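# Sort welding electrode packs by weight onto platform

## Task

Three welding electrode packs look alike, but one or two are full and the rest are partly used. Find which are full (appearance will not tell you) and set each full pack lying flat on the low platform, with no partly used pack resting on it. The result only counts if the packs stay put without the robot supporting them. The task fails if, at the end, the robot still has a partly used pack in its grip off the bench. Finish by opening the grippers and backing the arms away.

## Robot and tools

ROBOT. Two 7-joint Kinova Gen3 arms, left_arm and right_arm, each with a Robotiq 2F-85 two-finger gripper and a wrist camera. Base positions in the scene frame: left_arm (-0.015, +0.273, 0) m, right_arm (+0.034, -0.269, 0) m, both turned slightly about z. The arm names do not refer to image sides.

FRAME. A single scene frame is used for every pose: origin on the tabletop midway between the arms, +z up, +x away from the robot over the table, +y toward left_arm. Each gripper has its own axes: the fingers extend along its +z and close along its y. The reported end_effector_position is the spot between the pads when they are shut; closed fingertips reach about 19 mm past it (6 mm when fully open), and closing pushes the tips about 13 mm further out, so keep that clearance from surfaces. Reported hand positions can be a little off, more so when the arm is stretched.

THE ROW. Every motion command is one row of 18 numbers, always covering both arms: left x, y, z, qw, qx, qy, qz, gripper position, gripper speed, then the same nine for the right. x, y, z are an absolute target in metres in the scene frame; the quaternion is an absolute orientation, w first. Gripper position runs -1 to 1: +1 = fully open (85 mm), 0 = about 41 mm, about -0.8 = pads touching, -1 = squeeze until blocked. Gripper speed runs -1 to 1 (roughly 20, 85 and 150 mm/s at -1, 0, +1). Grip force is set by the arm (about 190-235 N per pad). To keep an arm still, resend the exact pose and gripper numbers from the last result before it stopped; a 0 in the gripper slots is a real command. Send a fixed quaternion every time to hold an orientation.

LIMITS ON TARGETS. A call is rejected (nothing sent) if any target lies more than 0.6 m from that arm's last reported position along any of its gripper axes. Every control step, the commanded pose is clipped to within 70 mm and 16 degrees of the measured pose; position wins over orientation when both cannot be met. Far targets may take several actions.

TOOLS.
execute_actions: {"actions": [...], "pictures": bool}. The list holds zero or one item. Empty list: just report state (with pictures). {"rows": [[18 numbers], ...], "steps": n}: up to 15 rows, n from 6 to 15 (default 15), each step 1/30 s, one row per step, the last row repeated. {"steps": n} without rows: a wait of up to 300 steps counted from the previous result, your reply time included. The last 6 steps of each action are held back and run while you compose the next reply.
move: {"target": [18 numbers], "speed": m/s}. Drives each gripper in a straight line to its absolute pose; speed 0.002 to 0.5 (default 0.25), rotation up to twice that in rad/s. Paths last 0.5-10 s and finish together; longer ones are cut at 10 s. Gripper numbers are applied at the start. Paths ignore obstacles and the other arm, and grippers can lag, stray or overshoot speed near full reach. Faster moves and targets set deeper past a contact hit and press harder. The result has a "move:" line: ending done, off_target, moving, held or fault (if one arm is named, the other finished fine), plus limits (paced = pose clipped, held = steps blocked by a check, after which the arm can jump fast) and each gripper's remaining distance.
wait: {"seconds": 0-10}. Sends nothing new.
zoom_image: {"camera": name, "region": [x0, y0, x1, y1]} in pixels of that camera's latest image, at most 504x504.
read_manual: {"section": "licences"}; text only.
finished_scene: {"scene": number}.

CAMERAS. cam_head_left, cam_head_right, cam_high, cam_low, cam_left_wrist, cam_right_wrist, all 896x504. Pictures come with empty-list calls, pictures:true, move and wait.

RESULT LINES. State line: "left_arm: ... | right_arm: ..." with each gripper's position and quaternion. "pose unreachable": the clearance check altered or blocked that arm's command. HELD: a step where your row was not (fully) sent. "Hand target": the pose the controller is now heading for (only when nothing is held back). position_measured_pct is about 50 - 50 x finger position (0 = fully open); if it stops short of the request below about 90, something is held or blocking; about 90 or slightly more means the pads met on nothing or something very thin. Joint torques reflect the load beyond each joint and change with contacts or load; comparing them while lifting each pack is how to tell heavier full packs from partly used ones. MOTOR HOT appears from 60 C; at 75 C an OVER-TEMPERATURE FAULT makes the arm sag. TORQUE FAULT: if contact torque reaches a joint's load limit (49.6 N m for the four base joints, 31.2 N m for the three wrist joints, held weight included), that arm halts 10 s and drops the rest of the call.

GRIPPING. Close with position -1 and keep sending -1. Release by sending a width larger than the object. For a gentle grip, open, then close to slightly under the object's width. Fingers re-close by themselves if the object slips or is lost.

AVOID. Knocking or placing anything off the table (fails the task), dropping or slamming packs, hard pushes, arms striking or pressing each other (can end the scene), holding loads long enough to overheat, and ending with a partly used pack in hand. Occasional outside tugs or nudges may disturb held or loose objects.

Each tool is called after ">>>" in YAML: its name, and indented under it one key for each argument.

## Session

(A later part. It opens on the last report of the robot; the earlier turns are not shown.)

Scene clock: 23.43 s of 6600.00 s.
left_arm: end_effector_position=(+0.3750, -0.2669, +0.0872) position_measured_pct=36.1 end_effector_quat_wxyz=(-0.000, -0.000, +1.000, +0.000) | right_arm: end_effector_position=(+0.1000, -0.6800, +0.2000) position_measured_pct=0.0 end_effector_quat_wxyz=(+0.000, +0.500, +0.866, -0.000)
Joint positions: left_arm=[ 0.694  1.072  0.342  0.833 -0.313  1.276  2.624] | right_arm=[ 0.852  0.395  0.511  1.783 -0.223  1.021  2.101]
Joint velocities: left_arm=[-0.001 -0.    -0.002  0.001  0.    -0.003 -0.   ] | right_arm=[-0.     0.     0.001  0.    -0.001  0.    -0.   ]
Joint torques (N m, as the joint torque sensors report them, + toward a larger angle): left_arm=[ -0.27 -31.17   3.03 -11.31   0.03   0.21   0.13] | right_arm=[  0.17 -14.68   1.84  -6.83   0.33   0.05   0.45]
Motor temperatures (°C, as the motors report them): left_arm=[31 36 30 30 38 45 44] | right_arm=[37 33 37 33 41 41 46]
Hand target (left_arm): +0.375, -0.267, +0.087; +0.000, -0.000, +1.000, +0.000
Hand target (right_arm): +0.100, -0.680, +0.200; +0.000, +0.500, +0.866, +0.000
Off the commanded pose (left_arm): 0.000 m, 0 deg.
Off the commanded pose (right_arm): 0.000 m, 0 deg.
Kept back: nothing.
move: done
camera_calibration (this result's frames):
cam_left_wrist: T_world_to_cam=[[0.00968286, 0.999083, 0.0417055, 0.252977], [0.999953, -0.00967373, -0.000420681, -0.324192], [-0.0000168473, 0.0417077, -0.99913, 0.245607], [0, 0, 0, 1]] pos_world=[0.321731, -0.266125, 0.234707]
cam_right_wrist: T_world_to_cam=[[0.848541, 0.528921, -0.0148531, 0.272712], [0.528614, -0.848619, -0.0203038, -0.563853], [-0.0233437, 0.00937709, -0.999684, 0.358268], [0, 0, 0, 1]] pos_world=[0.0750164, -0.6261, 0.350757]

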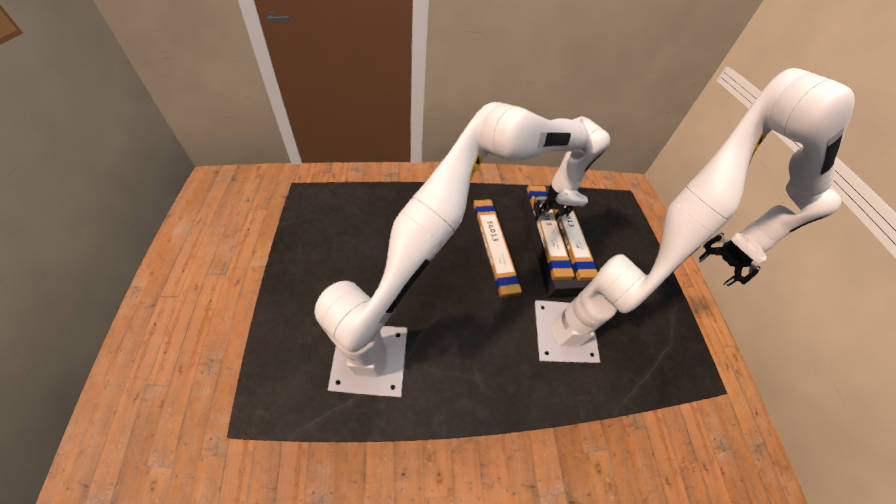

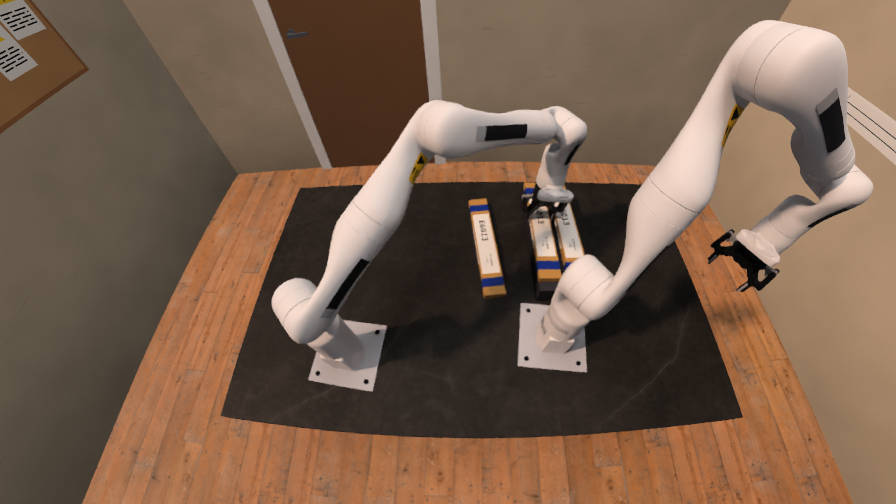

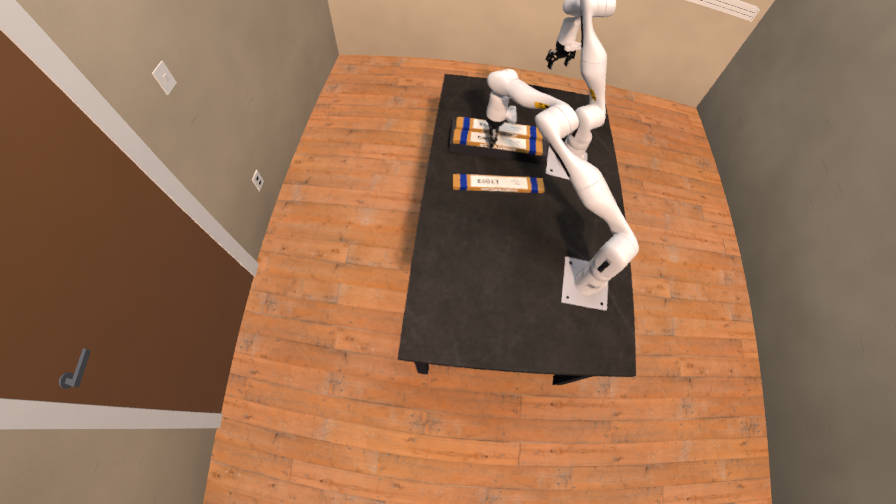

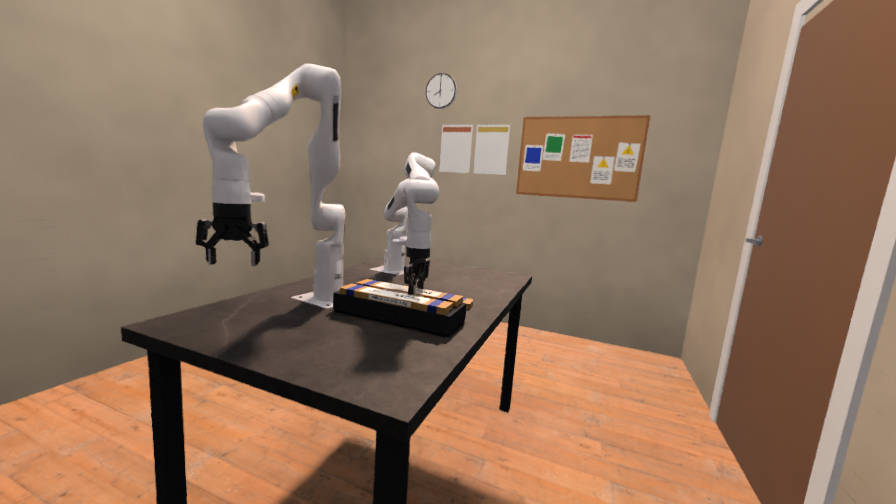

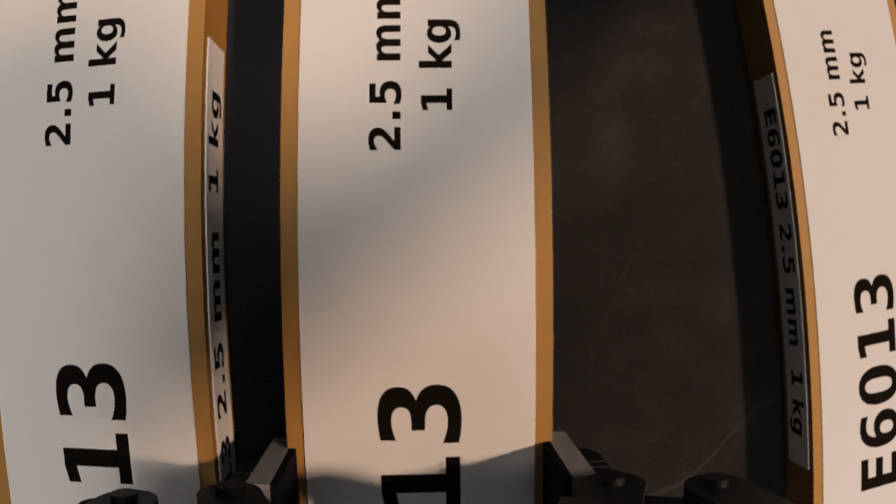

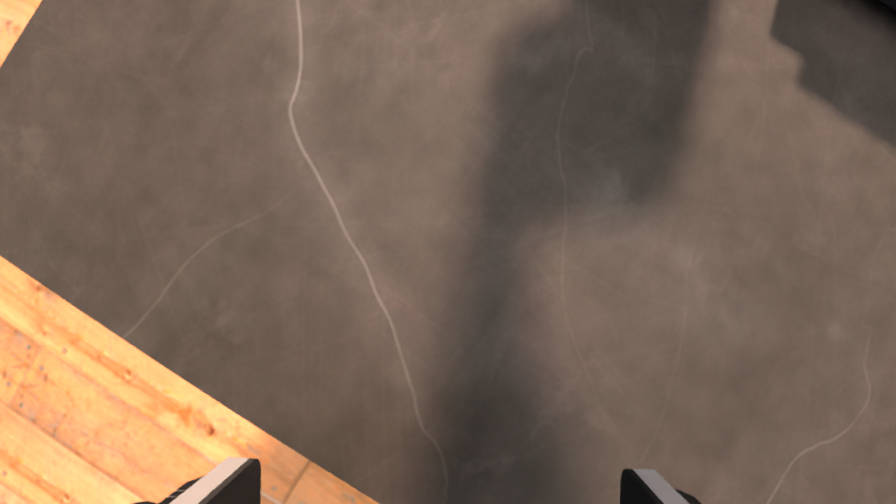

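>>> execute_actions:
  actions:
    - {"rows":[[0.375,-0.267,0.0855,0,0,1,0,-1,0,0.1,-0.68,0.2,0,0.5,0.866,0,1,1],[0.375,-0.267,0.0855,0,0,1,0,-1,0,0.1,-0.68,0.2,0,0.5,0.866,0,1,1],[0.375,-0.267,0.0855,0,0,1,0,-1,0,0.1,-0.68,0.2,0,0.5,0.866,0,1,1],[0.375,-0.267,0.0855,0,0,1,0,0.5,0,0.1,-0.68,0.2,0,0.5,0.866,0,1,1]],"steps":12}

>>> move:
  target: [0.375,-0.267,0.14,0,0,1,0,0.5,0,0.1,-0.68,0.2,0,0.5,0.866,0,1,1]
  speed: 0.15

>>> move:
  target: [0.35,0.1,0.22,0,0,1,0,0.5,0,0.1,-0.68,0.2,0,0.5,0.866,0,1,1]
  speed: 0.35

Scene clock: 23.93 s of 6600.00 s.
left_arm: end_effector_position=(+0.3750, -0.2668, +0.0852) position_measured_pct=33.7 end_effector_quat_wxyz=(-0.000, -0.000, +1.000, +0.000) | right_arm: end_effector_position=(+0.1000, -0.6800, +0.2000) position_measured_pct=0.0 end_effector_quat_wxyz=(+0.000, +0.500, +0.866, -0.000)
Joint positions: left_arm=[ 0.693  1.074  0.342  0.836 -0.313  1.272  2.625] | right_arm=[ 0.852  0.395  0.511  1.783 -0.223  1.021  2.101]
Joint velocities: left_arm=[ 0.002  0.021 -0.006  0.009 -0.002 -0.016  0.003] | right_arm=[-0.001 -0.001  0.     0.002 -0.001  0.001 -0.   ]
Joint torques (N m, as the joint torque sensors report them, + toward a larger angle): left_arm=[ -0.52 -30.37   3.86 -10.82  -0.11   0.35  -0.37] | right_arm=[  0.31 -14.63   1.83  -6.93   0.27  -0.01   0.41]
Motor temperatures (°C, as the motors report them): left_arm=[31 36 30 30 38 45 44] | right_arm=[37 33 37 33 41 41 46]
Steps of this call (steps 1 to 9: nothing new was sent; steps 10 to 15: the first 6 steps of this action). Readings (end_effector_position | what the end effector reports):
10: left_arm (+0.3750, -0.2668, +0.0866) | right_arm (+0.1000, -0.6800, +0.2000) | left_arm position_measured_pct=36.1 | right_arm position_measured_pct=0.0
11: left_arm (+0.3750, -0.2669, +0.0862) | right_arm (+0.1000, -0.6800, +0.2000) | left_arm position_measured_pct=36.1 | right_arm position_measured_pct=0.0
13: left_arm (+0.3750, -0.2669, +0.0859) | right_arm (+0.1000, -0.6800, +0.2000) | left_arm position_measured_pct=36.1 | right_arm position_measured_pct=0.0
15: the state above

Scene clock: 25.10 s of 6600.00 s.
left_arm: end_effector_position=(+0.3749, -0.2669, +0.1401) position_measured_pct=25.0 end_effector_quat_wxyz=(+0.000, +0.000, +1.000, -0.000) | right_arm: end_effector_position=(+0.1000, -0.6800, +0.2000) position_measured_pct=0.0 end_effector_quat_wxyz=(+0.000, +0.500, +0.866, -0.000)
Joint positions: left_arm=[ 0.699  1.027  0.352  0.756 -0.305  1.395  2.61 ] | right_arm=[ 0.852  0.395  0.511  1.783 -0.223  1.021  2.101]
Joint velocities: left_arm=[ 0.001  0.     0.001 -0.001 -0.     0.    -0.001] | right_arm=[-0.    -0.     0.001 -0.001  0.001  0.001 -0.001]
Joint torques (N m, as the joint torque sensors report them, + toward a larger angle): left_arm=[ -0.62 -26.02   2.59  -8.98  -0.01   0.23  -0.01] | right_arm=[  0.24 -14.57   1.86  -6.79   0.2    0.06   0.47]
Motor temperatures (°C, as the motors report them): left_arm=[31 36 30 30 38 45 44] | right_arm=[37 33 37 33 41 41 46]
Hand target (left_arm): +0.375, -0.267, +0.140; -0.000, +0.000, +1.000, -0.000
Hand target (right_arm): +0.100, -0.680, +0.200; +0.000, +0.500, +0.866, +0.000
Off your previous action's commanded pose (left_arm): 0.001 m, 0 deg at its last step (step 6 of this call).
Off your previous action's commanded pose (right_arm): 0.000 m, 0 deg at its last step (step 6 of this call).
Off the commanded pose (left_arm): 0.000 m, 0 deg.
Off the commanded pose (right_arm): 0.000 m, 0 deg.
Kept back: nothing.
move: done
camera_calibration (this result's frames):
cam_left_wrist: T_world_to_cam=[[0.0104133, 0.999092, 0.0413131, 0.250539], [0.999946, -0.0104326, 0.000251296, -0.324451], [0.00068207, 0.0413082, -0.999146, 0.2981], [0, 0, 0, 1]] pos_world=[0.321621, -0.26601, 0.287576]
cam_right_wrist: T_world_to_cam=[[0.84854, 0.528923, -0.0148584, 0.272716], [0.528616, -0.848618, -0.020311, -0.56385], [-0.0233521, 0.00938036, -0.999683, 0.358272], [0, 0, 0, 1]] pos_world=[0.0750158, -0.6261, 0.350759]

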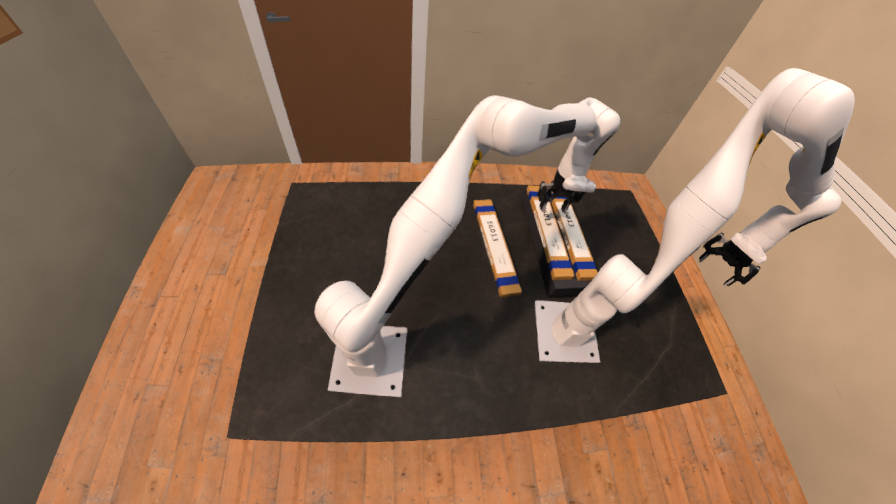

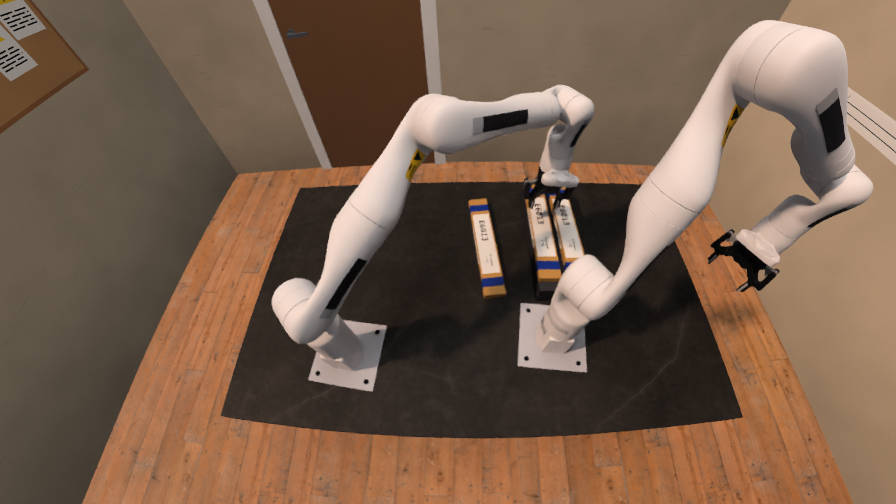

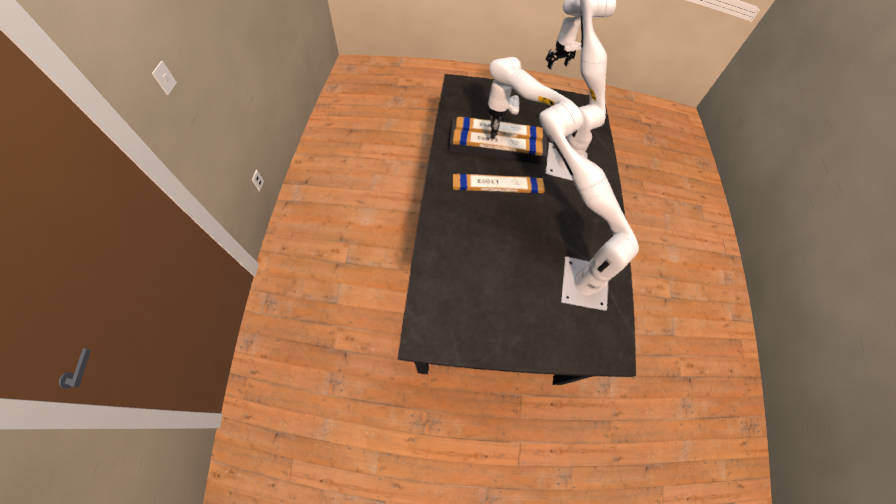

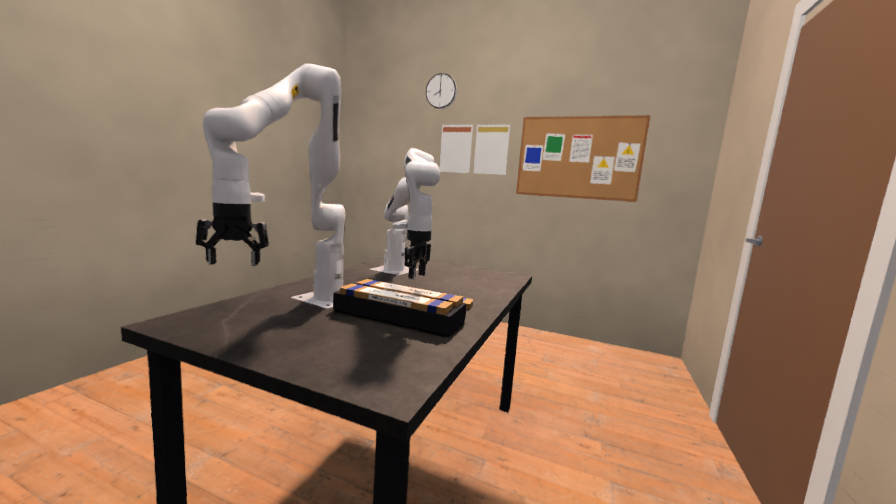

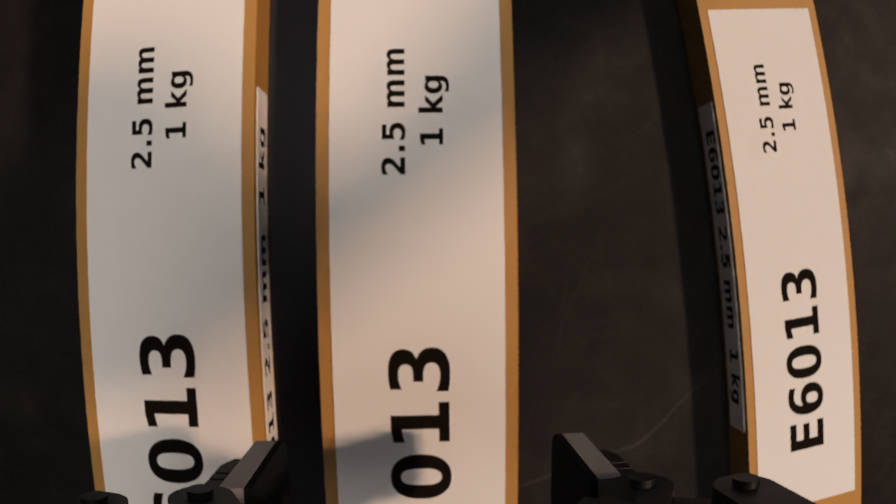

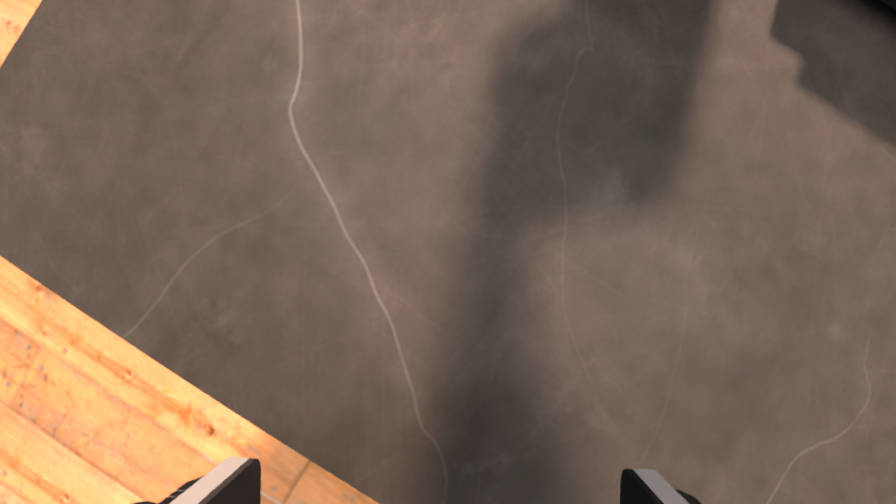

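Scene clock: 26.83 s of 6600.00 s.
left_arm: end_effector_position=(+0.3503, +0.0994, +0.2190) position_measured_pct=25.0 end_effector_quat_wxyz=(+0.001, -0.000, +1.000, -0.000) | right_arm: end_effector_position=(+0.1000, -0.6800, +0.2000) position_measured_pct=0.0 end_effector_quat_wxyz=(+0.000, +0.500, +0.866, -0.000)
Joint positions: left_arm=[ 0.027  0.324  0.34   1.782 -0.123  1.055  2.079] | right_arm=[ 0.852  0.395  0.511  1.783 -0.223  1.021  2.101]
Joint velocities: left_arm=[-0.002 -0.003 -0.003  0.     0.001 -0.001 -0.001] | right_arm=[ 0.    -0.     0.     0.     0.     0.    -0.001]
Joint torques (N m, as the joint torque sensors report them, + toward a larger angle): left_arm=[ -0.27 -13.77   1.64  -8.46  -0.04   0.16   0.08] | right_arm=[  0.26 -14.53   1.78  -6.85   0.29   0.05   0.47]
Motor temperatures (°C, as the motors report them): left_arm=[31 36 30 30 38 45 44] | right_arm=[37 33 37 33 41 41 46]
Hand target (left_arm): +0.350, +0.100, +0.219; +0.001, -0.001, +1.000, -0.000
Hand target (right_arm): +0.100, -0.680, +0.200; +0.000, +0.500, +0.866, +0.000
Off the commanded pose (left_arm): 0.001 m, 0 deg.
Off the commanded pose (right_arm): 0.000 m, 0 deg.
Kept back: nothing.
move: done
camera_calibration (this result's frames):
cam_left_wrist: T_world_to_cam=[[0.00944579, 0.999102, 0.0413109, -0.118143], [0.999954, -0.00950781, 0.00130493, -0.296385], [0.00169654, 0.0412967, -0.999145, 0.361493], [0, 0, 0, 1]] pos_world=[0.296874, 0.100291, 0.366452]
cam_right_wrist: T_world_to_cam=[[0.84854, 0.528923, -0.0148583, 0.272716], [0.528616, -0.848618, -0.0203112, -0.56385], [-0.0233521, 0.00938054, -0.999683, 0.358272], [0, 0, 0, 1]] pos_world=[0.0750158, -0.6261, 0.350758]

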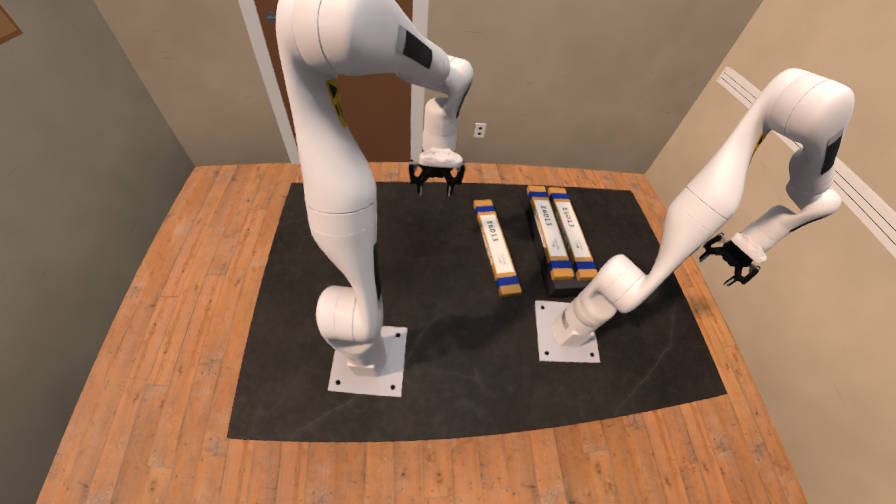

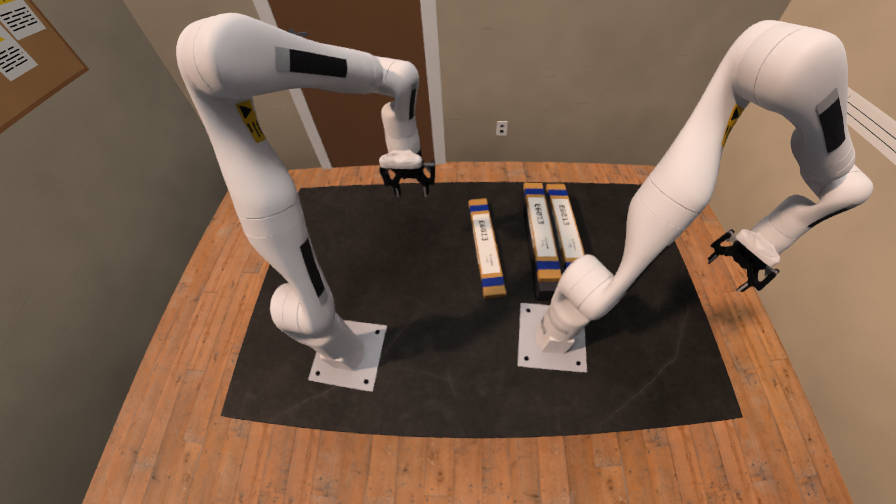

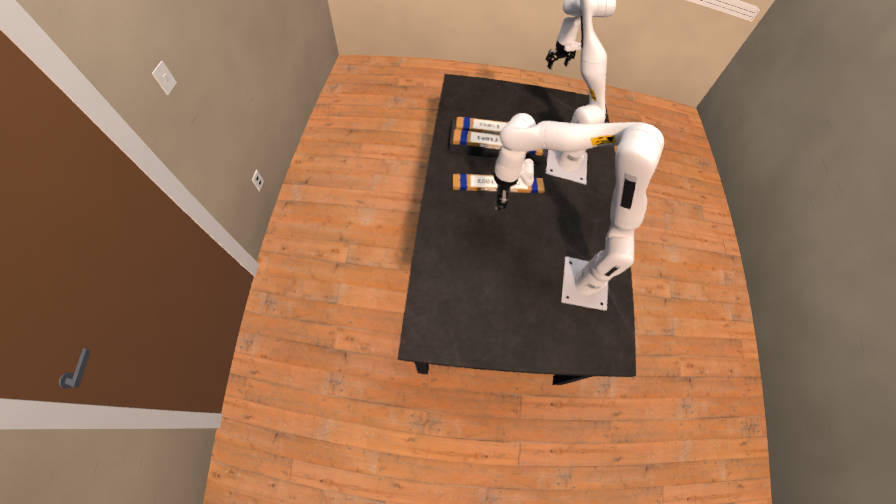

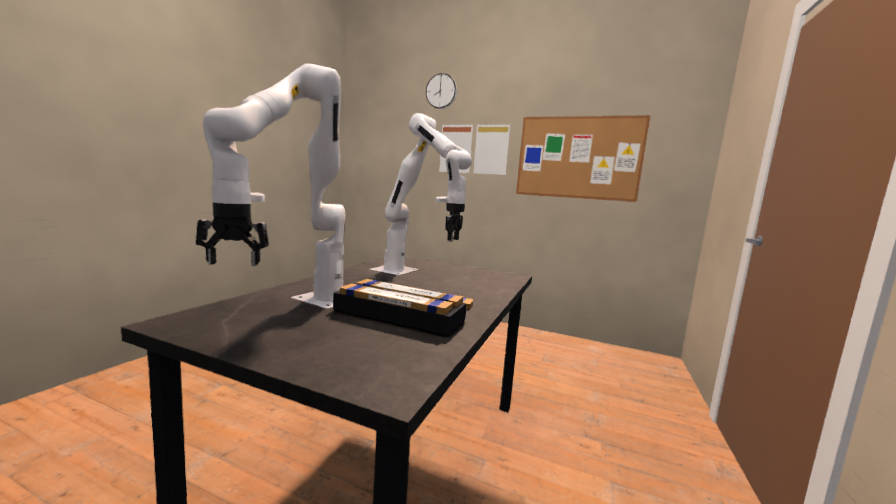

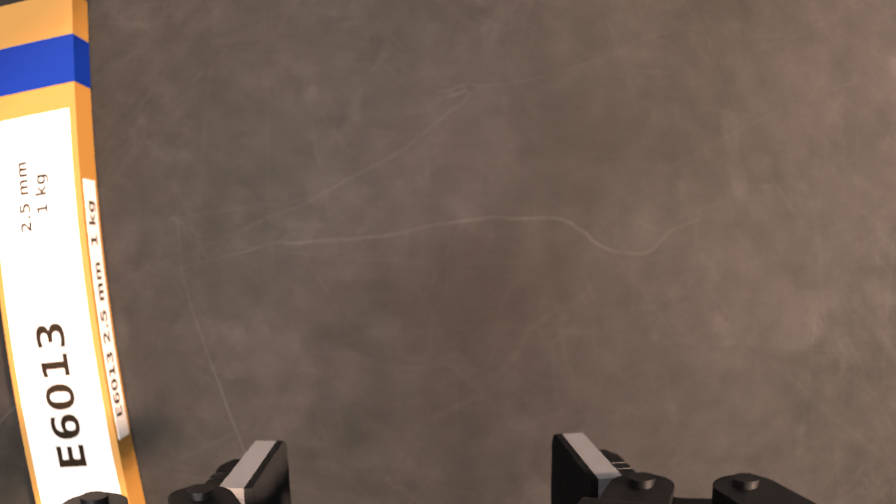

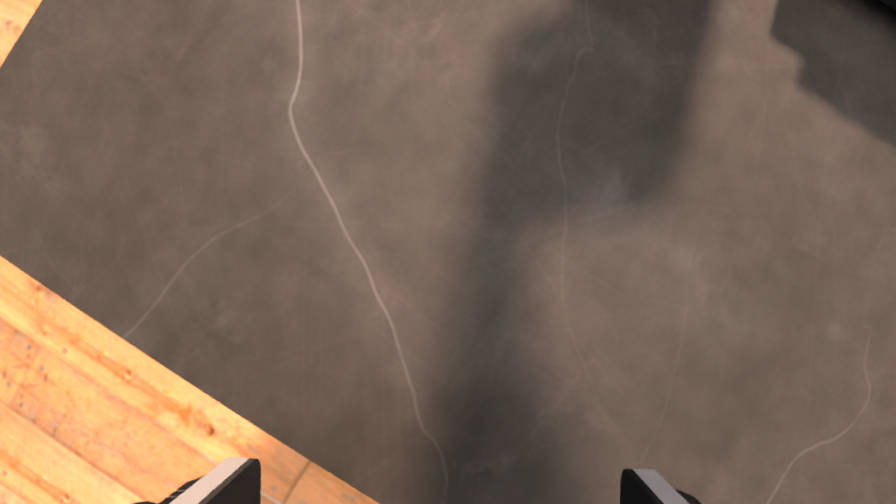

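>>> finished_scene:
  scene: 1

The scene is finished: the task was done.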